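# Hang a necklace behind the lid tabs of a jewelry box

## Task

Drape the necklace behind the little tabs on the inside of the jewelry box lid, so that it runs behind one or more tabs and hangs down on both sides of it, with the whole necklace within the box. The box must still be upright, and the necklace must stay in place by itself, without the robot holding it. At the end, release it and move the grippers away.

## Robot and tools

Robot: two arms, left_arm and right_arm, each ending in a parallel gripper. Every command covers both arms, even if only one moves.

Frames: one shared scene frame with its origin on the table top midway between the arms. +z is up, +x points out across the table, and left_arm sits on the +y side. The arm names do not match left or right in camera images. Results print each gripper's pose as end_effector_position (metres) and end_effector_quat_wxyz in this frame. The printed position can be a bit wrong, more so when the arm is stretched out. Each gripper also has its own axes: fingers point along its +z and close along its y. The reported point is between the finger pads, about 1 cm short of the tips.

A row is 14 numbers, each in [-1, 1]: dx, dy, dz, rx, ry, rz, opening for left_arm, then the same seven for right_arm. The first six of each arm are an offset, not a pose. They are expressed in that gripper's own axes and counted from the gripper pose in the most recent result that showed it. Before any such result exists in the scene, and for later calls within the same reply, they count from where the gripper is when the command starts. Scale: 1.0 equals 0.6 m for dx, dy, dz, and 180 degrees for the rotation part. rx, ry, rz form a single rotation vector. The opening is absolute: +1 fully open (0.094 m), -1 closed. All zeros does not mean stay still; it pulls the arm back to the reference pose.

Tools:
- execute_actions: actions is a list holding at most one item, or empty. An empty list only reports the state. {"rows": [...], "steps": n} runs up to 15 control steps of 1/30 s; each row is one step, every row is measured from the same reference pose (not from the row before), and the final row repeats if steps exceed rows. Default steps is 15. {"steps": n} without rows is a wait of up to 300 steps counted from the previous result. pictures (true/false) chooses whether camera images come back. A rejected call moves nothing.
- move: target is one 14-number row as above; speed in m/s from 0.002 to 0.5 (default 0.25; turning limited to twice that in rad/s). Both grippers follow straight paths that finish together, lasting 0.5 to 10 s; anything longer is cut off at 10 s before reaching the target. Paths ignore obstacles and the other arm. The opening is sent when the move begins. The result adds a move: line saying how it ended (done, off_target, moving, held, fault) and which limits applied, plus each gripper's distance to its target. If only one arm is named, the other finished fine. held means a safety check stopped the last step; limits=paced means the pose was clipped; limits=held means some steps were blocked on the way, after which the arm can suddenly go much faster.
- wait: seconds from 0 to 10; sends nothing new.
- zoom_image: camera is one of cam_head_left, cam_head_right, cam_high, cam_left_wrist, cam_right_wrist; region [x0, y0, x1, y1] in pixels from the top-left, no larger than 504 by 504. All images are 504x504.
- finished_scene: scene is the number of the current scene.

Control behaviour: each step the commanded pose is clipped to within 70 mm and 16 degrees of the measured one, then reached by damped inverse kinematics, favouring position over orientation. Far targets need several actions; after an action the arm only continues to its last clipped pose. Check the reported pose and send the remainder. Arms tend to stop a centimetre or more short, usually low, and repeated zero offsets let them droop. To keep an arm steady, send the correction back to its desired pose in the first call of a reply and zeros afterwards, raising the aim if it still sags. The simulation keeps running while you think and write.

Result lines: a Hand target line shows where the controller is driving each gripper. grip_measured is the finger opening on the command scale (each gripper can be off by up to about 1 mm). A pose unreachable line names an arm whose command was altered or blocked by the clearance check; HELD marks steps where that happened. Joint positions end with the opening in metres. Joint torques include drive effort even in free air. MOTOR HOT appears from 75 °C; at 90 °C that arm stops for 10 s, and at 100 °C it goes limp and falls; both are reported as OVER-TEMPERATURE FAULT. Joint ranges (rad): waist -2.618 to 3.054, shoulder 0 to 3.142, elbow 0 to 3.142, wrist pitch -1.571 to 1.571, wrist yaw -1.571 to 1.571, wrist roll -2.094 to 2.094.

Gripping: command an opening roughly 0.03 below grip_measured for a firm hold, less for a gentle one. Pads push up to about 50 to 62 N, less on parts under about 2 mm thick, with a brief spike on first touch.

Avoid: dropping or flinging the necklace, knocking the box over, anything leaving the table, arms colliding or pressing each other, fast contacts, and targets set far past a contact (both press harder). Held parts may get brief tugs and loose objects small pushes. Release and back away before finishing.

Each tool is called by a JSON object that holds its "method" and its "body", one argument or row to a line.

## Session

{"method": "execute_actions", "body": {
  "actions": []
}}

Scene clock: 0.00 s of 4800.00 s.
left_arm: end_effector_position=(+0.5462, +0.5226, +0.2397) grip_measured=+1.000 end_effector_quat_wxyz=(+0.411, +0.118, +0.784, +0.450) | right_arm: end_effector_position=(+0.4552, -0.1091, +0.2148) grip_measured=+1.000 end_effector_quat_wxyz=(+0.070, +0.528, +0.597, +0.599)
Joint positions: left_arm=[ 0.257  1.992  1.531  0.192 -0.236  0.916  0.094] | right_arm=[ 0.18   1.675  1.041  0.332 -0.426  2.05   0.094]
Joint velocities: left_arm=[ 0.002 -0.007  0.002  0.051 -0.007  0.007  0.   ] | right_arm=[-0.002  0.002 -0.017 -0.066 -0.066 -0.007  0.   ]
Joint torques (N m, as the arm reports them, + toward a larger angle): no reading
Hand target (left_arm): +0.546, +0.522, +0.258; +0.425, +0.111, +0.773, +0.457
Hand target (right_arm): +0.456, -0.109, +0.227; +0.077, +0.519, +0.595, +0.609

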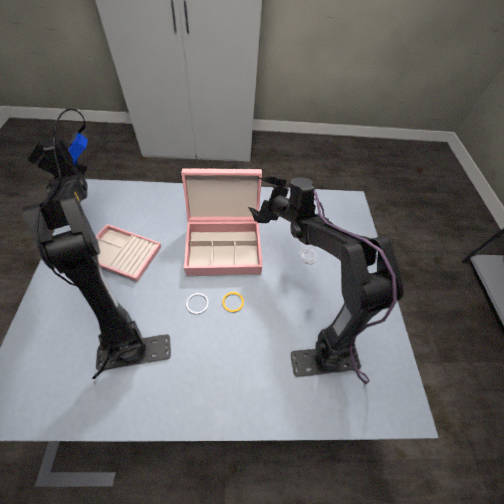

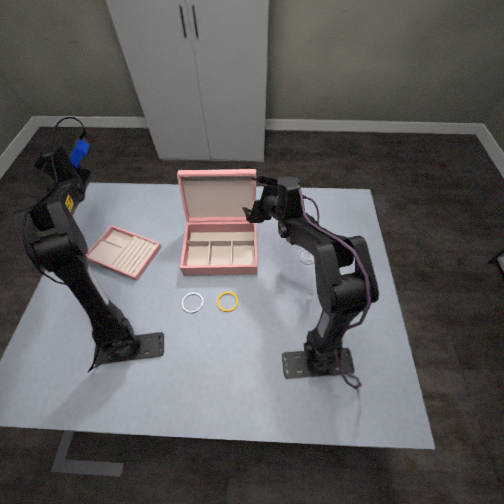

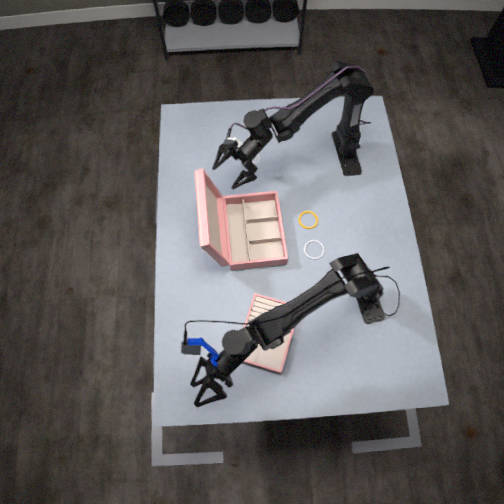

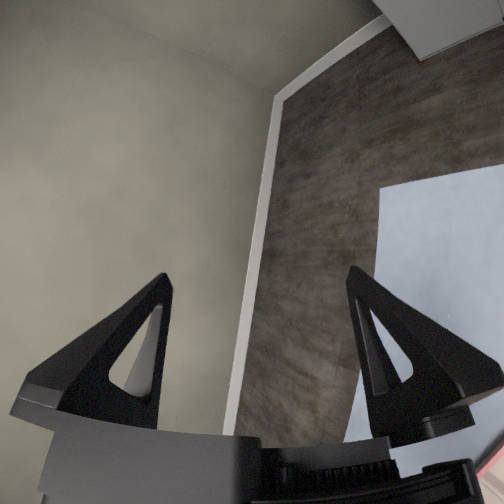

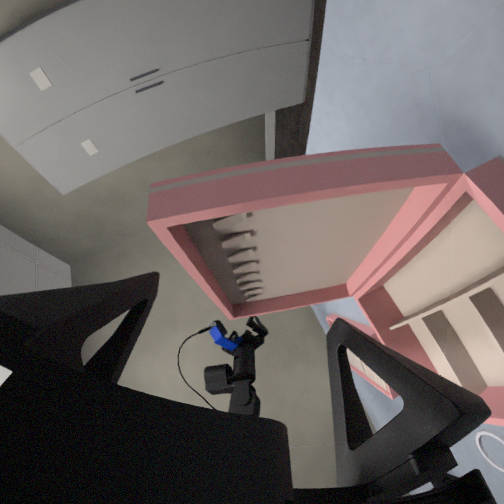

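{"method": "zoom_image", "body": {
  "camera": "cam_head_left",
  "region": [160, 150, 350, 330]
}}

{"method": "zoom_image", "body": {
  "camera": "cam_right_wrist",
  "region": [140, 160, 340, 340]
}}

{"method": "zoom_image", "body": {
  "camera": "cam_head_right",
  "region": [270, 220, 350, 290]
}}

Region (160, 150, 350, 330) of cam_head_left's 504x504 image, scaled by 2.653, with more detail than that image has; it fills the top 477 rows of this view, and the rest is white.

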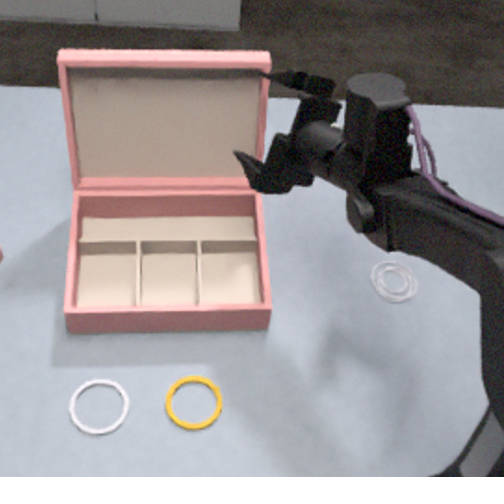

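Region (140, 160, 340, 340) of cam_right_wrist's 504x504 image, scaled by 2.520, with more detail than that image has; it fills the top 454 rows of this view, and the rest is white.

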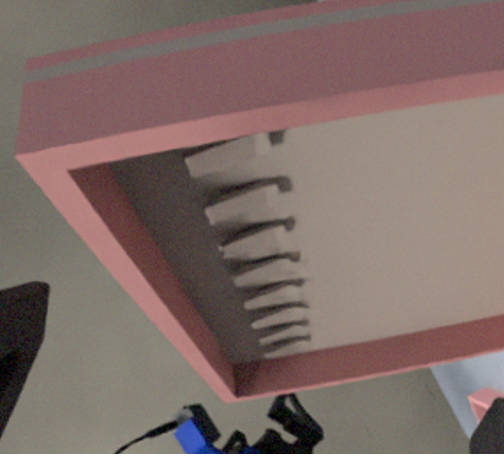

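Region (270, 220, 350, 290) of cam_head_right's 504x504 image, scaled by 6.300, with more detail than that image has; it fills the top 441 rows of this view, and the rest is white.

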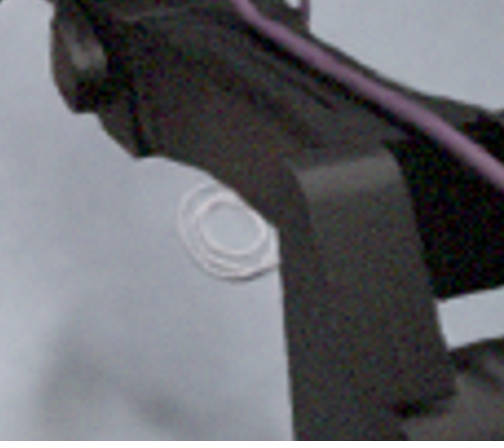

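{"method": "move", "body": {
  "target": [0.067,-0.362,-0.69,0.158,-0.177,-0.27,1,-0.273,-0.115,-0.305,0.443,0.052,-0.39,1]
}}

Scene clock: 19.07 s of 4800.00 s.
left_arm: end_effector_position=(+0.2559, +0.1657, +0.1479) grip_measured=+1.000 end_effector_quat_wxyz=(+0.657, +0.005, +0.754, +0.012) | right_arm: end_effector_position=(+0.3598, -0.3256, +0.1181) grip_measured=+1.000 end_effector_quat_wxyz=(-0.001, -0.000, +1.000, +0.002)
Joint positions: left_arm=[-0.944  0.336  0.015  0.131 -0.765 -0.108  0.094] | right_arm=[-0.119  1.935  1.699 -1.338 -0.004 -0.012  0.094]
Joint velocities: left_arm=[-0.022 -0.032 -0.007 -0.051 -0.022 -0.007  0.   ] | right_arm=[-0.027 -0.017  0.022 -0.007  0.007  0.037  0.   ]
Joint torques (N m, as the arm reports them, + toward a larger angle): left_arm=[-0.56 -0.54  6.06  1.82 -0.16 -0.11] | right_arm=[ 0.17 -8.73  4.99  0.16  0.08 -0.09]
Hand target (left_arm): +0.254, +0.167, +0.145; +0.657, +0.001, +0.754, +0.010
Hand target (right_arm): +0.357, -0.327, +0.119; -0.002, -0.006, +1.000, -0.003
Off the commanded pose (left_arm): 0.007 m, 8 deg.
Off the commanded pose (right_arm): 0.003 m, 0 deg.
joint sent to its limit (left arm) — the command would take joint 3 (elbow) past its lower limit, so that joint was sent only as far as its limit.
After step 90, 11.13 s passed at rest.
move: off_target (left_arm)
camera_calibration (this result's frames):
cam_left_wrist: T_world_to_cam=[[0.00612326, -0.99607, -0.0883537, 0.178838], [-0.763751, 0.0523744, -0.643382, 0.303884], [0.645482, 0.0714199, -0.760429, 0.047914], [0, 0, 0, 1]] pos_world=[0.200069, 0.158798, 0.24775]
cam_right_wrist: T_world_to_cam=[[0.290492, -0.956745, -0.0159462, -0.415169], [-0.870326, -0.271106, 0.411137, 0.212666], [-0.397676, -0.105554, -0.911434, 0.326467], [0, 0, 0, 1]] pos_world=[0.43552, -0.305096, 0.203498]

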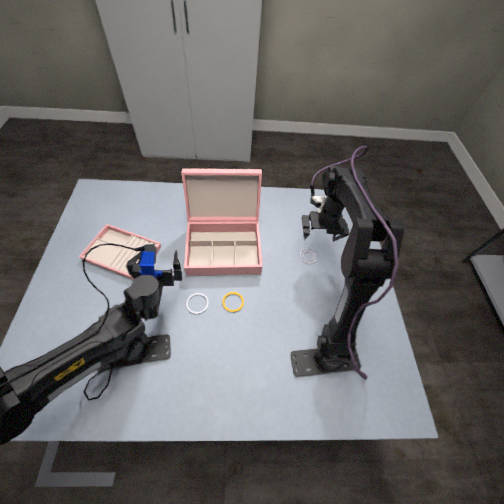

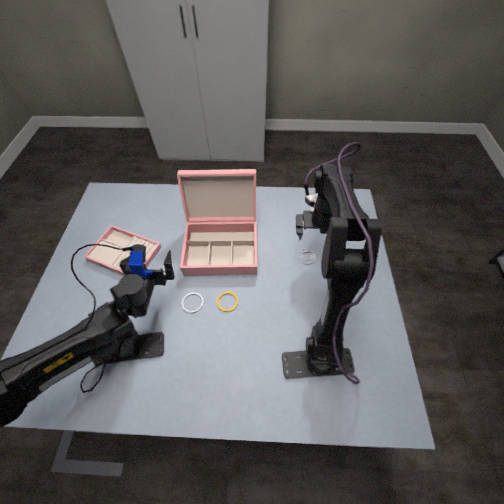

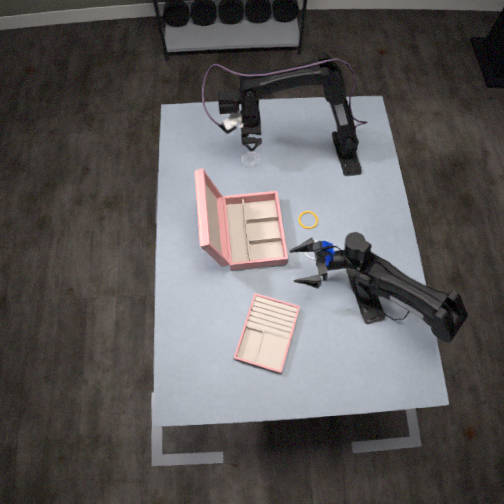

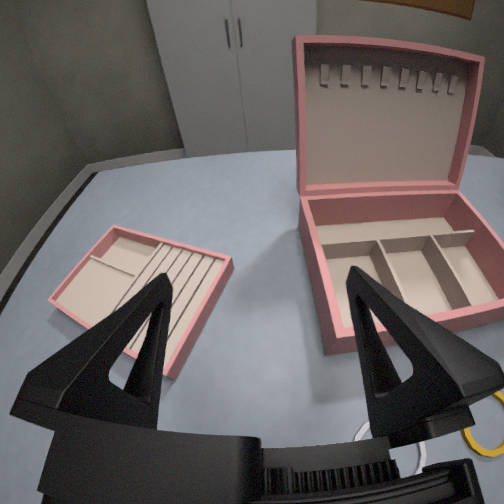

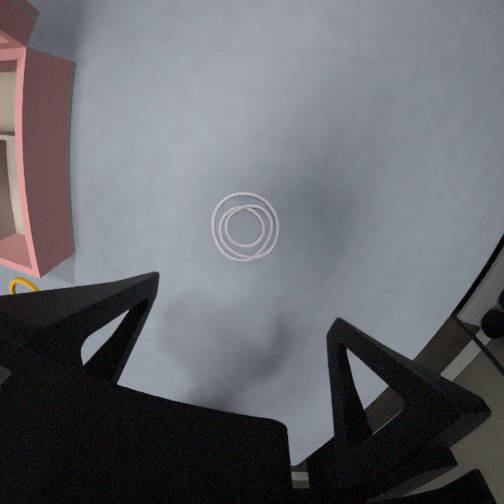

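{"method": "zoom_image", "body": {
  "camera": "cam_right_wrist",
  "region": [190, 170, 300, 280]
}}

{"method": "zoom_image", "body": {
  "camera": "cam_left_wrist",
  "region": [280, 20, 500, 220]
}}

Region (190, 170, 300, 280) of cam_right_wrist's 504x504 image, scaled by 4.582, with more detail than that image has.

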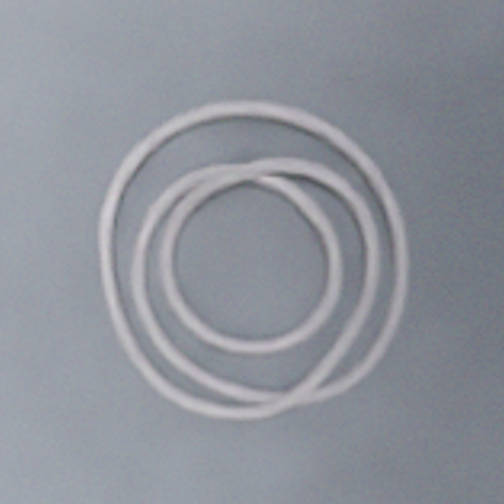

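Region (280, 20, 500, 220) of cam_left_wrist's 504x504 image, scaled by 2.291, with more detail than that image has; it fills the top 458 rows of this view, and the rest is white.

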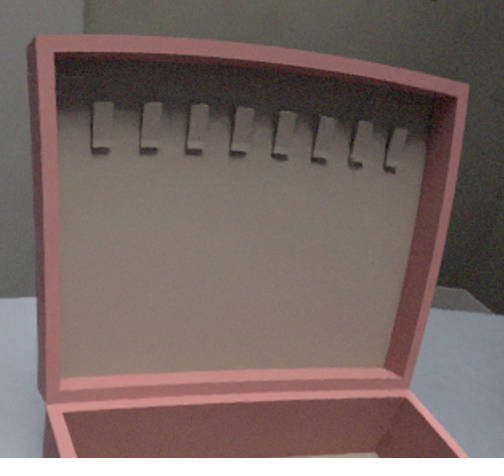

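{"method": "move", "body": {
  "target": [0,0,0,0,0,0,1,-0.008,0.071,0.135,0,0,0,-0.74]
}}

{"method": "zoom_image", "body": {
  "camera": "cam_right_wrist",
  "region": [150, 180, 400, 430]
}}

Scene clock: 33.30 s of 4800.00 s.
left_arm: end_effector_position=(+0.2557, +0.1664, +0.1471) grip_measured=+1.000 end_effector_quat_wxyz=(+0.656, +0.005, +0.755, +0.014) | right_arm: end_effector_position=(+0.3608, -0.2838, +0.0367) grip_measured=-0.738 end_effector_quat_wxyz=(-0.011, -0.003, +1.000, +0.001)
Joint positions: left_arm=[-0.944  0.335  0.015  0.125 -0.769 -0.109  0.094] | right_arm=[-0.006  2.011  1.48  -1.061 -0.004  0.096  0.012]
Joint velocities: left_arm=[-0.002 -0.002 -0.007 -0.081  0.037 -0.022  0.   ] | right_arm=[ 0.017 -0.002  0.027  0.022 -0.022 -0.022 -0.001]
Joint torques (N m, as the arm reports them, + toward a larger angle): left_arm=[ 0.    1.43  6.88  1.9  -0.03  0.  ] | right_arm=[ 0.37 -8.8   5.22  0.3  -0.03  0.07]
Hand target (left_arm): +0.256, +0.166, +0.148; +0.657, +0.005, +0.754, +0.012
Hand target (right_arm): +0.365, -0.281, +0.038; -0.001, -0.000, +1.000, +0.003
Off the commanded pose (left_arm): 0.001 m, 0 deg.
Off the commanded pose (right_arm): 0.004 m, 1 deg.
After step 90, 10.17 s passed at rest.
move: done
camera_calibration (this result's frames):
cam_left_wrist: T_world_to_cam=[[0.0090552, -0.995856, -0.090494, 0.178982], [-0.765737, 0.0512948, -0.641105, 0.303526], [0.64309, 0.0751, -0.7621, 0.0476241], [0, 0, 0, 1]] pos_world=[0.200174, 0.159094, 0.247083]
cam_right_wrist: T_world_to_cam=[[0.295612, -0.955106, -0.0196487, -0.378035], [-0.860433, -0.275134, 0.428902, 0.252951], [-0.415052, -0.109882, -0.903138, 0.261862], [0, 0, 0, 1]] pos_world=[0.438086, -0.262694, 0.120578]

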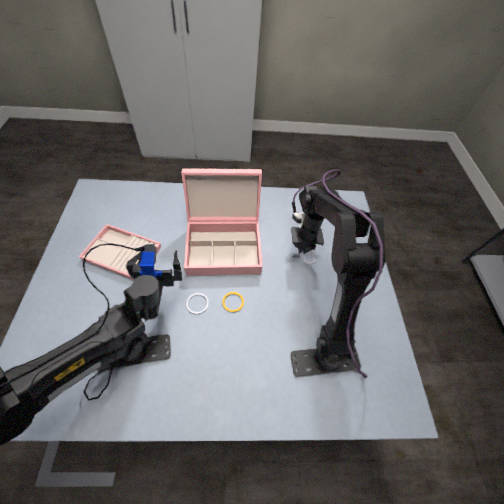

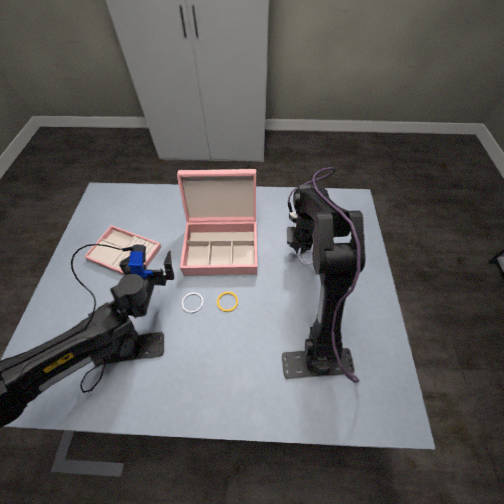

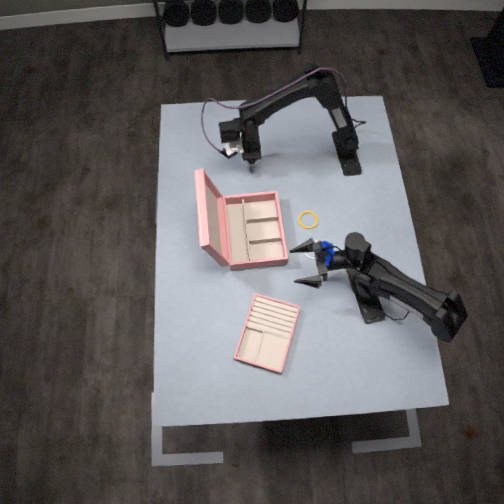

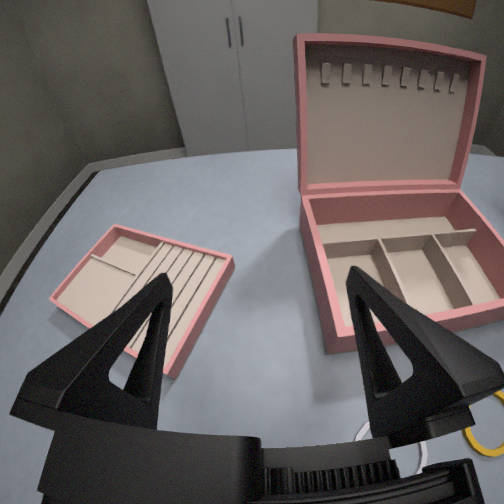

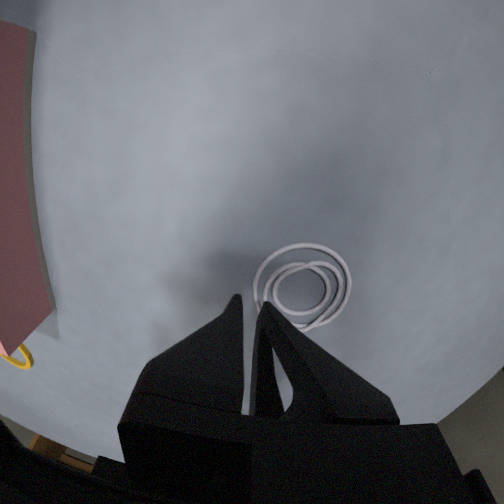

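Region (150, 180, 400, 430) of cam_right_wrist's 504x504 image, scaled by 2.016, with more detail than that image has.

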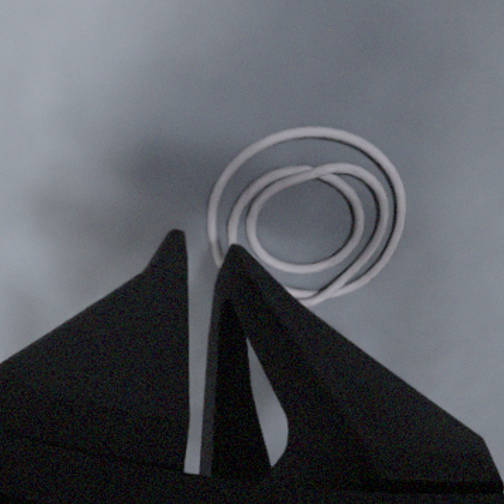

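{"method": "move", "body": {
  "target": [0,0,0,0,0,0,1,0,-0.002,0.043,0,0,0,-0.74],
  "speed": 0.04
}}

{"method": "zoom_image", "body": {
  "camera": "cam_right_wrist",
  "region": [150, 180, 400, 430]
}}

Scene clock: 36.47 s of 4800.00 s.
left_arm: end_effector_position=(+0.2557, +0.1664, +0.1471) grip_measured=+1.000 end_effector_quat_wxyz=(+0.656, +0.005, +0.755, +0.014) | right_arm: end_effector_position=(+0.3587, -0.2840, +0.0146) grip_measured=-0.738 end_effector_quat_wxyz=(-0.014, -0.002, +1.000, +0.001)
Joint positions: left_arm=[-0.944  0.335  0.015  0.125 -0.769 -0.109  0.094] | right_arm=[-0.006  2.036  1.424 -0.987 -0.004  0.097  0.012]
Joint velocities: left_arm=[ 0.002 -0.002  0.012 -0.022 -0.022  0.022  0.   ] | right_arm=[ 0.022 -0.002  0.007  0.007  0.007 -0.11  -0.001]
Joint torques (N m, as the arm reports them, + toward a larger angle): left_arm=[ 0.03  1.35  6.85  1.83 -0.08 -0.01] | right_arm=[-0.21 -8.17  4.76  0.3  -0.03 -0.03]
Hand target (left_arm): +0.256, +0.166, +0.147; +0.656, +0.005, +0.755, +0.014
Hand target (right_arm): +0.360, -0.285, +0.011; -0.011, -0.003, +1.000, +0.001
Off the commanded pose (left_arm): 0.000 m, 0 deg.
Off the commanded pose (right_arm): 0.004 m, 0 deg.
move: done
camera_calibration (this result's frames):
cam_left_wrist: T_world_to_cam=[[0.0090552, -0.995856, -0.090494, 0.178982], [-0.765737, 0.0512948, -0.641105, 0.303526], [0.64309, 0.0751, -0.7621, 0.0476241], [0, 0, 0, 1]] pos_world=[0.200174, 0.159094, 0.247083]
cam_right_wrist: T_world_to_cam=[[0.294396, -0.955457, -0.0208208, -0.377692], [-0.858125, -0.273871, 0.434299, 0.259973], [-0.420656, -0.109989, -0.900528, 0.24297], [0, 0, 0, 1]] pos_world=[0.436487, -0.262946, 0.0980312]

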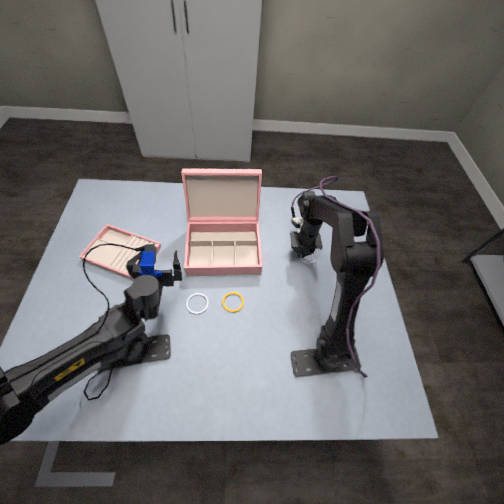

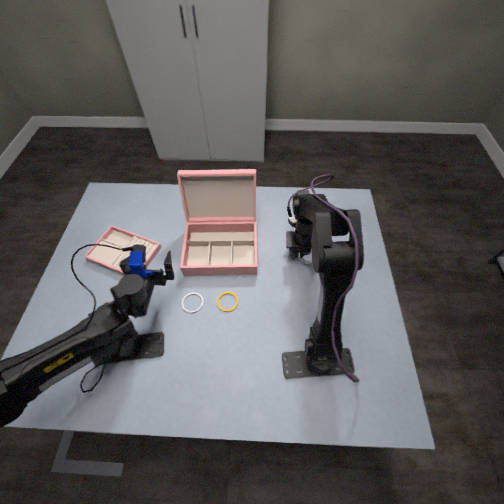

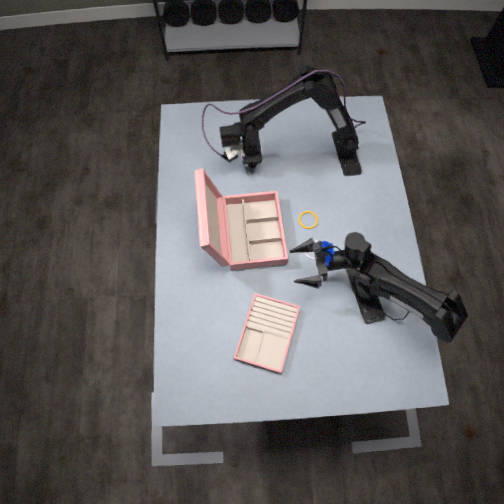

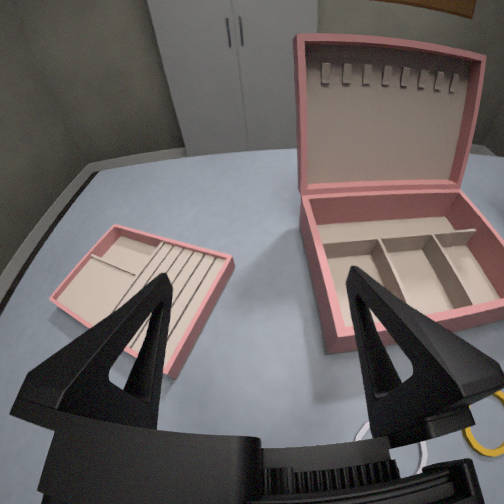

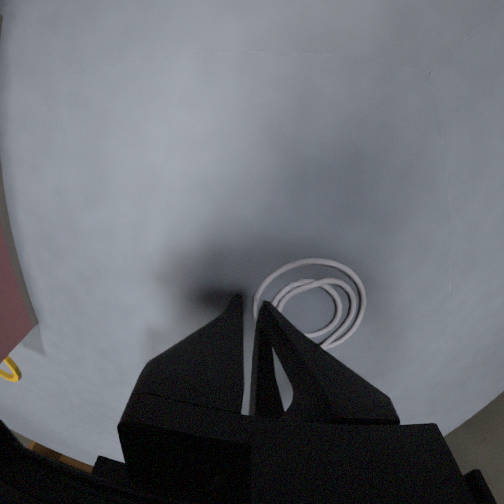

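Region (150, 180, 400, 430) of cam_right_wrist's 504x504 image, scaled by 2.016, with more detail than that image has.

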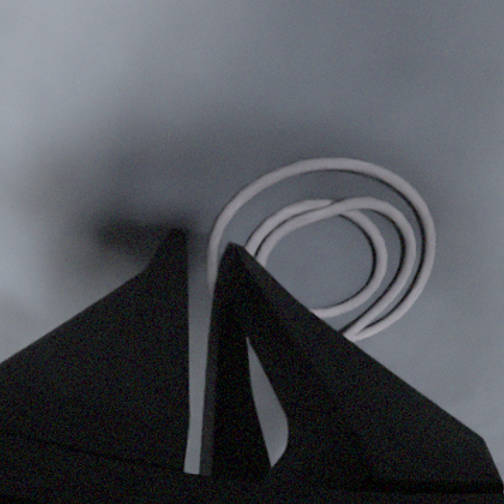

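{"method": "move", "body": {
  "target": [0,0,0,0,0,0,1,0,-0.003,0.014,0,0,0,-0.74],
  "speed": 0.02
}}

{"method": "move", "body": {
  "target": [0,0,0,0,0,0,1,0,0,0,0,0,0,-1]
}}

{"method": "move", "body": {
  "target": [0,0,0,0,0,0,1,0,0,-0.4,0,0,0,-1],
  "speed": 0.1
}}

Scene clock: 39.03 s of 4800.00 s.
left_arm: end_effector_position=(+0.2557, +0.1664, +0.1471) grip_measured=+1.000 end_effector_quat_wxyz=(+0.656, +0.005, +0.755, +0.014) | right_arm: end_effector_position=(+0.3579, -0.2841, +0.0121) grip_measured=-0.738 end_effector_quat_wxyz=(-0.014, -0.002, +1.000, +0.001)
Joint positions: left_arm=[-0.944  0.335  0.015  0.125 -0.769 -0.109  0.094] | right_arm=[-0.006  2.036  1.414 -0.976 -0.004  0.097  0.012]
Joint velocities: left_arm=[-0.017  0.027 -0.007  0.007 -0.037 -0.037  0.   ] | right_arm=[ 0.002 -0.002 -0.002 -0.007 -0.022 -0.037  0.001]
Joint torques (N m, as the arm reports them, + toward a larger angle): left_arm=[-0.02  1.36  6.89  1.84 -0.07 -0.02] | right_arm=[-0.39 -7.68  4.61  0.25 -0.02 -0.04]
Hand target (left_arm): +0.256, +0.166, +0.147; +0.656, +0.005, +0.755, +0.014
Hand target (right_arm): +0.358, -0.286, +0.006; -0.014, -0.002, +1.000, +0.001
Off the commanded pose (left_arm): 0.000 m, 0 deg.
Off the commanded pose (right_arm): 0.006 m, 0 deg.
move: done
camera_calibration (this result's frames):
cam_left_wrist: T_world_to_cam=[[0.0090552, -0.995856, -0.090494, 0.178982], [-0.765737, 0.0512948, -0.641105, 0.303526], [0.64309, 0.0751, -0.7621, 0.0476241], [0, 0, 0, 1]] pos_world=[0.200174, 0.159094, 0.247083]
cam_right_wrist: T_world_to_cam=[[0.294412, -0.955455, -0.0206713, -0.377595], [-0.858455, -0.273904, 0.433626, 0.260473], [-0.419973, -0.10992, -0.900856, 0.240143], [0, 0, 0, 1]] pos_world=[0.435626, -0.263034, 0.0955813]

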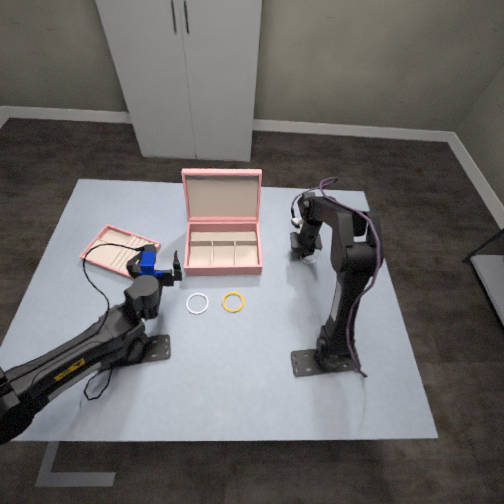

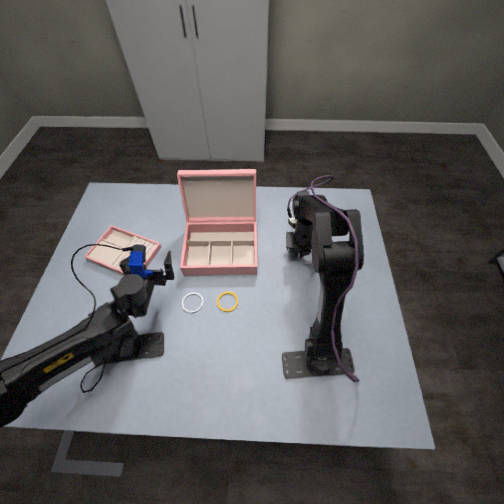

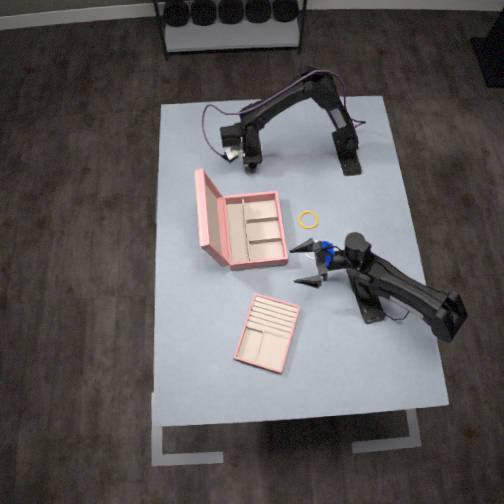

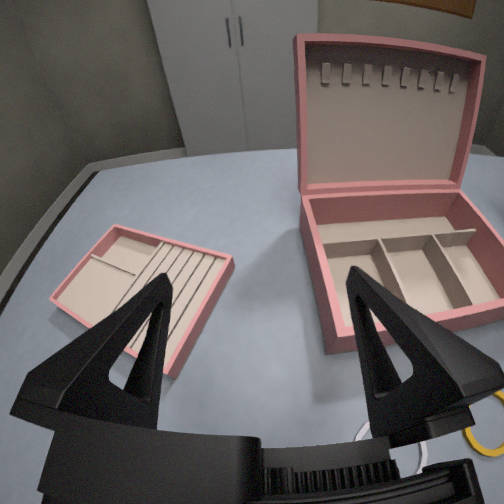

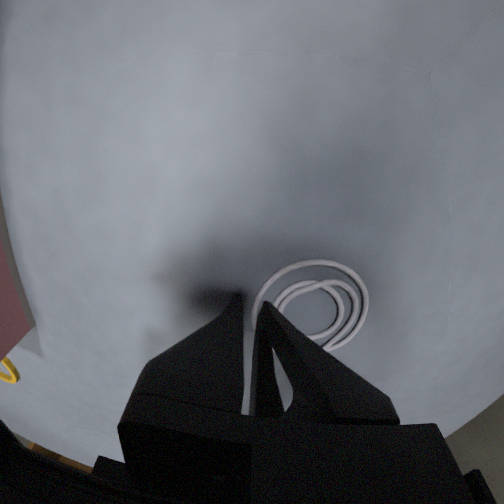

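Scene clock: 39.53 s of 4800.00 s.
left_arm: end_effector_position=(+0.2557, +0.1664, +0.1471) grip_measured=+1.000 end_effector_quat_wxyz=(+0.656, +0.005, +0.755, +0.014) | right_arm: end_effector_position=(+0.3579, -0.2841, +0.0121) grip_measured=-0.980 end_effector_quat_wxyz=(-0.014, -0.002, +1.000, +0.001)
Joint positions: left_arm=[-0.944  0.335  0.015  0.125 -0.769 -0.109  0.094] | right_arm=[-0.006  2.036  1.414 -0.976 -0.004  0.097  0.001]
Joint velocities: left_arm=[ 0.007 -0.017 -0.007  0.051 -0.007 -0.037  0.   ] | right_arm=[ 0.007 -0.017 -0.012 -0.095 -0.022 -0.081 -0.   ]
Joint torques (N m, as the arm reports them, + toward a larger angle): left_arm=[-0.03  1.35  6.87  1.85 -0.08 -0.02] | right_arm=[-0.01 -8.46  5.27  0.13 -0.03 -0.01]
Hand target (left_arm): +0.256, +0.166, +0.147; +0.656, +0.005, +0.755, +0.014
Hand target (right_arm): +0.358, -0.284, +0.012; -0.014, -0.002, +1.000, +0.001
Off the commanded pose (left_arm): 0.000 m, 0 deg.
Off the commanded pose (right_arm): 0.000 m, 0 deg.
move: done
camera_calibration (this result's frames):
cam_left_wrist: T_world_to_cam=[[0.0090552, -0.995856, -0.090494, 0.178982], [-0.765737, 0.0512948, -0.641105, 0.303526], [0.64309, 0.0751, -0.7621, 0.0476241], [0, 0, 0, 1]] pos_world=[0.200174, 0.159094, 0.247083]
cam_right_wrist: T_world_to_cam=[[0.294412, -0.955455, -0.0206713, -0.377595], [-0.858455, -0.273904, 0.433626, 0.260473], [-0.419973, -0.10992, -0.900856, 0.240143], [0, 0, 0, 1]] pos_world=[0.435626, -0.263034, 0.0955813]

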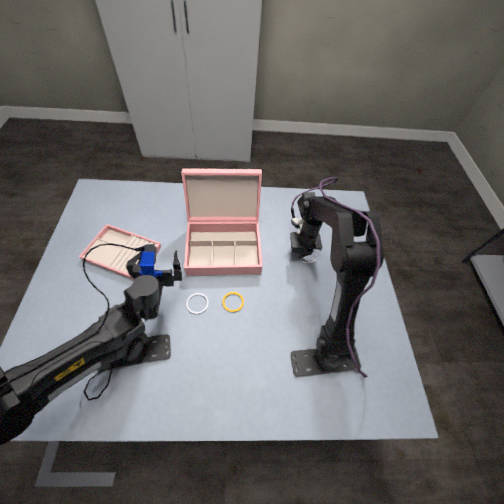

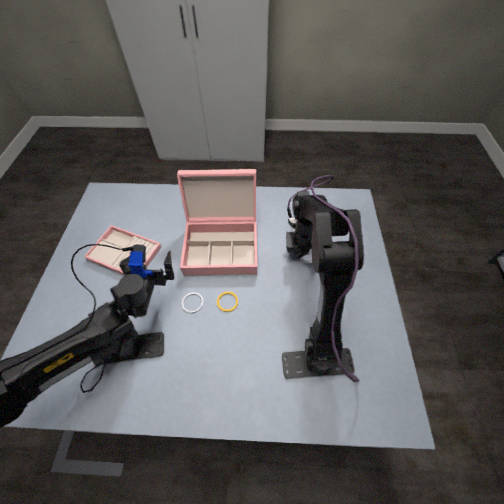

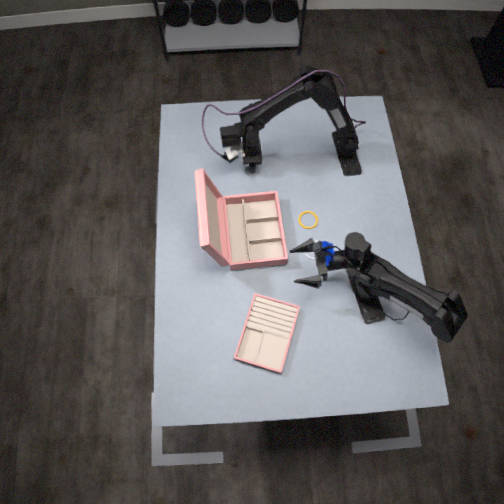

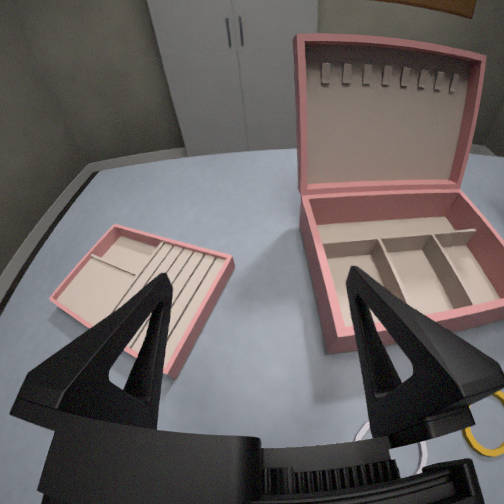

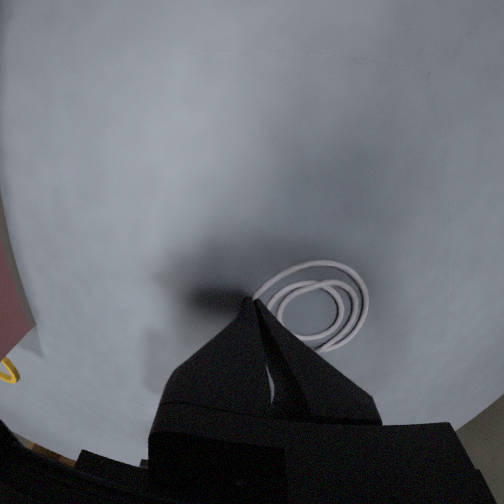

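Scene clock: 42.33 s of 4800.00 s.
left_arm: end_effector_position=(+0.2557, +0.1664, +0.1471) grip_measured=+1.000 end_effector_quat_wxyz=(+0.656, +0.005, +0.755, +0.014) | right_arm: end_effector_position=(+0.3664, -0.2832, +0.2361) grip_measured=-0.980 end_effector_quat_wxyz=(+0.104, -0.003, +0.995, +0.013)
Joint positions: left_arm=[-0.944  0.335  0.015  0.125 -0.769 -0.109  0.094] | right_arm=[-0.006  1.856  2.055 -1.56  -0.004  0.097  0.001]
Joint velocities: left_arm=[-0.002 -0.002 -0.002  0.007 -0.066  0.007  0.   ] | right_arm=[-0.002 -0.017 -0.007  0.007  0.022 -0.037 -0.001]
Joint torques (N m, as the arm reports them, + toward a larger angle): left_arm=[ 0.02  1.34  6.84  1.83 -0.08 -0.01] | right_arm=[-0.9  -9.01  7.51  0.35 -0.04 -0.05]
Hand target (left_arm): +0.256, +0.166, +0.147; +0.656, +0.005, +0.755, +0.014
Hand target (right_arm): +0.364, -0.287, +0.252; +0.123, -0.000, +0.992, +0.014
Off the commanded pose (left_arm): 0.000 m, 0 deg.
Off the commanded pose (right_arm): 0.016 m, 14 deg.
joint sent to its limit (right arm) — the command would take joint 4 (wrist pitch) past its lower limit, so that joint was sent only as far as its limit.
move: off_target (right_arm)
camera_calibration (this result's frames):
cam_left_wrist: T_world_to_cam=[[0.0090552, -0.995856, -0.090494, 0.178982], [-0.765737, 0.0512948, -0.641105, 0.303526], [0.64309, 0.0751, -0.7621, 0.0476241], [0, 0, 0, 1]] pos_world=[0.200174, 0.159094, 0.247083]
cam_right_wrist: T_world_to_cam=[[0.293807, -0.955517, 0.0257932, -0.385402], [-0.935112, -0.281731, 0.214926, 0.248376], [-0.198099, -0.0872664, -0.97629, 0.388528], [0, 0, 0, 1]] pos_world=[0.42246, -0.264378, 0.335874]

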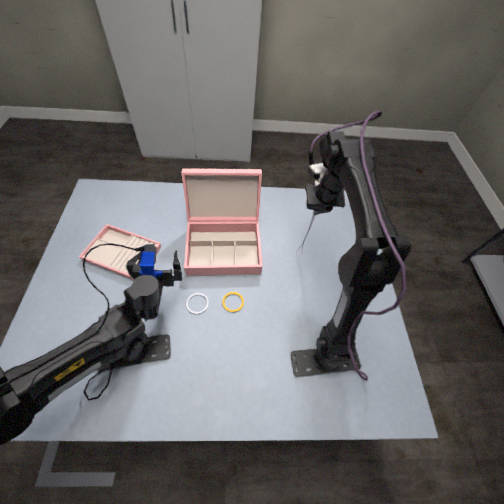

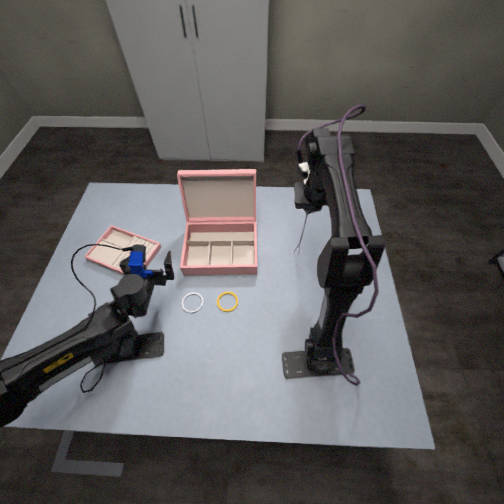

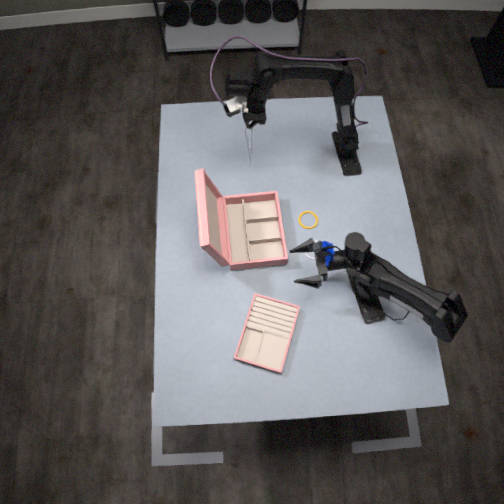

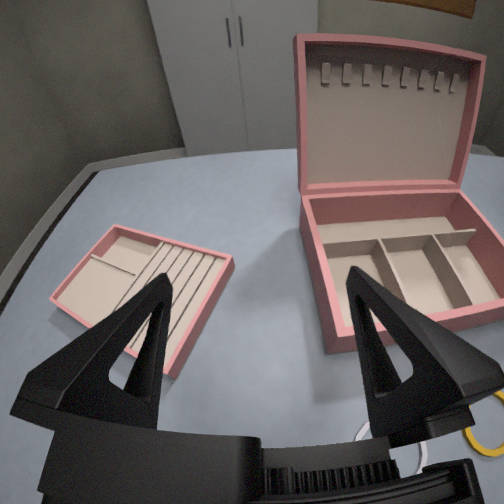

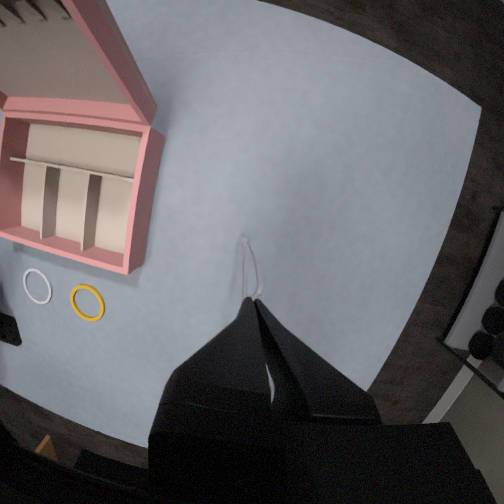

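{"method": "move", "body": {
  "target": [0,0,0,0,0,0,-1,-0.055,0.408,-0.138,-0.329,-0.341,0.409,-1],
  "speed": 0.12
}}

Scene clock: 65.30 s of 4800.00 s.
left_arm: end_effector_position=(+0.2557, +0.1664, +0.1471) grip_measured=-0.998 end_effector_quat_wxyz=(+0.656, +0.005, +0.755, +0.014) | right_arm: end_effector_position=(+0.3790, -0.0440, +0.3176) grip_measured=-0.980 end_effector_quat_wxyz=(+0.500, +0.502, +0.513, +0.484)
Joint positions: left_arm=[-0.944  0.335  0.015  0.125 -0.769 -0.109  0.   ] | right_arm=[0.826 1.615 1.153 0.409 0.939 1.586 0.001]
Joint velocities: left_arm=[-0.002 -0.012 -0.002  0.037 -0.022  0.022  0.   ] | right_arm=[-0.007 -0.002  0.007  0.051 -0.066  0.022 -0.   ]
Joint torques (N m, as the arm reports them, + toward a larger angle): left_arm=[ 0.    1.34  6.81  1.85 -0.07 -0.02] | right_arm=[ 0.86 -5.91  9.27  1.39  0.14 -0.03]
Hand target (left_arm): +0.256, +0.166, +0.147; +0.656, +0.005, +0.755, +0.014
Hand target (right_arm): +0.378, -0.040, +0.333; +0.500, +0.506, +0.496, +0.499
Off the commanded pose (left_arm): 0.000 m, 0 deg.
Off the commanded pose (right_arm): 0.013 m, 2 deg.
move: off_target (right_arm)
camera_calibration (this result's frames):
cam_left_wrist: T_world_to_cam=[[0.0090552, -0.995856, -0.090494, 0.178982], [-0.765737, 0.0512948, -0.641105, 0.303526], [0.64309, 0.0751, -0.7621, 0.0476241], [0, 0, 0, 1]] pos_world=[0.200174, 0.159094, 0.247083]
cam_right_wrist: T_world_to_cam=[[-0.0206553, -0.316003, -0.948533, 0.2941], [-0.413465, 0.866504, -0.279672, 0.319941], [0.910285, 0.386409, -0.148554, -0.170691], [0, 0, 0, 1]] pos_world=[0.293737, -0.118338, 0.343086]

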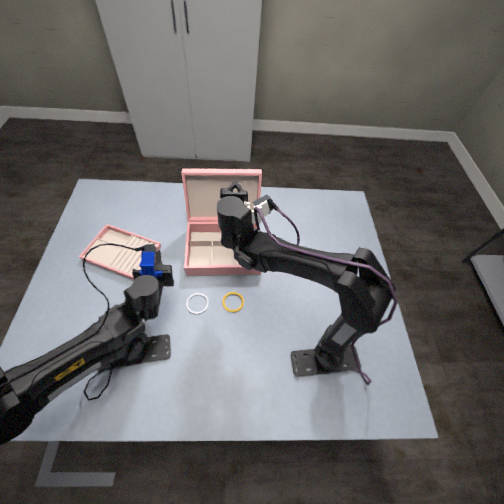

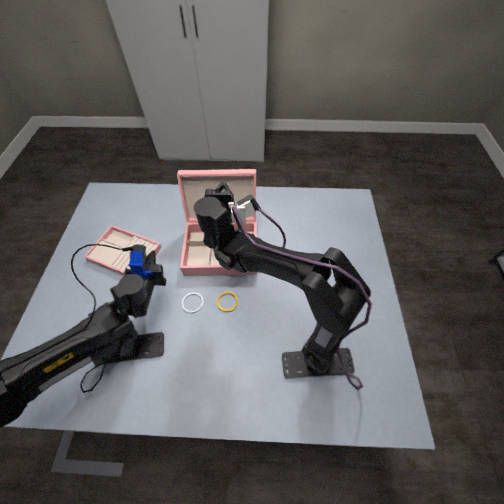

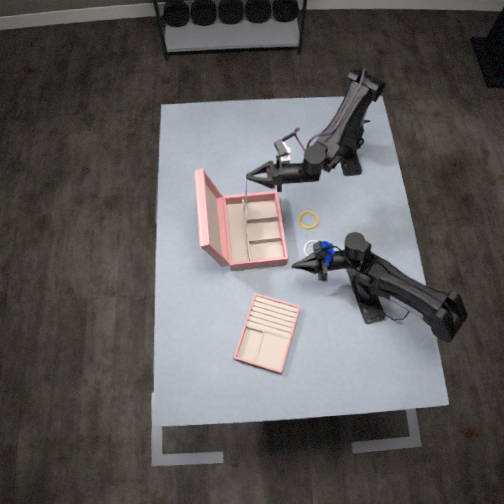

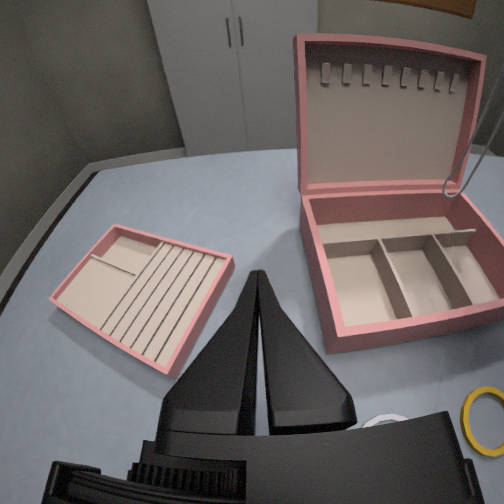

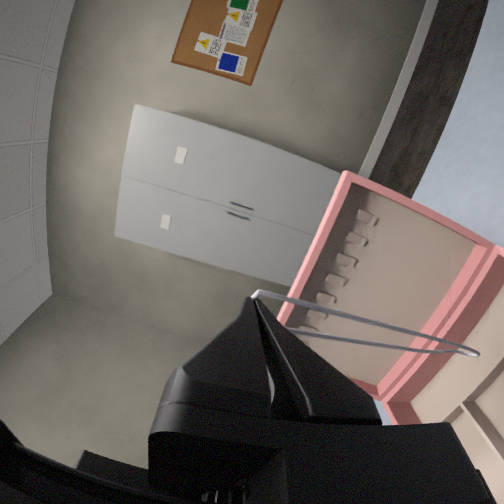

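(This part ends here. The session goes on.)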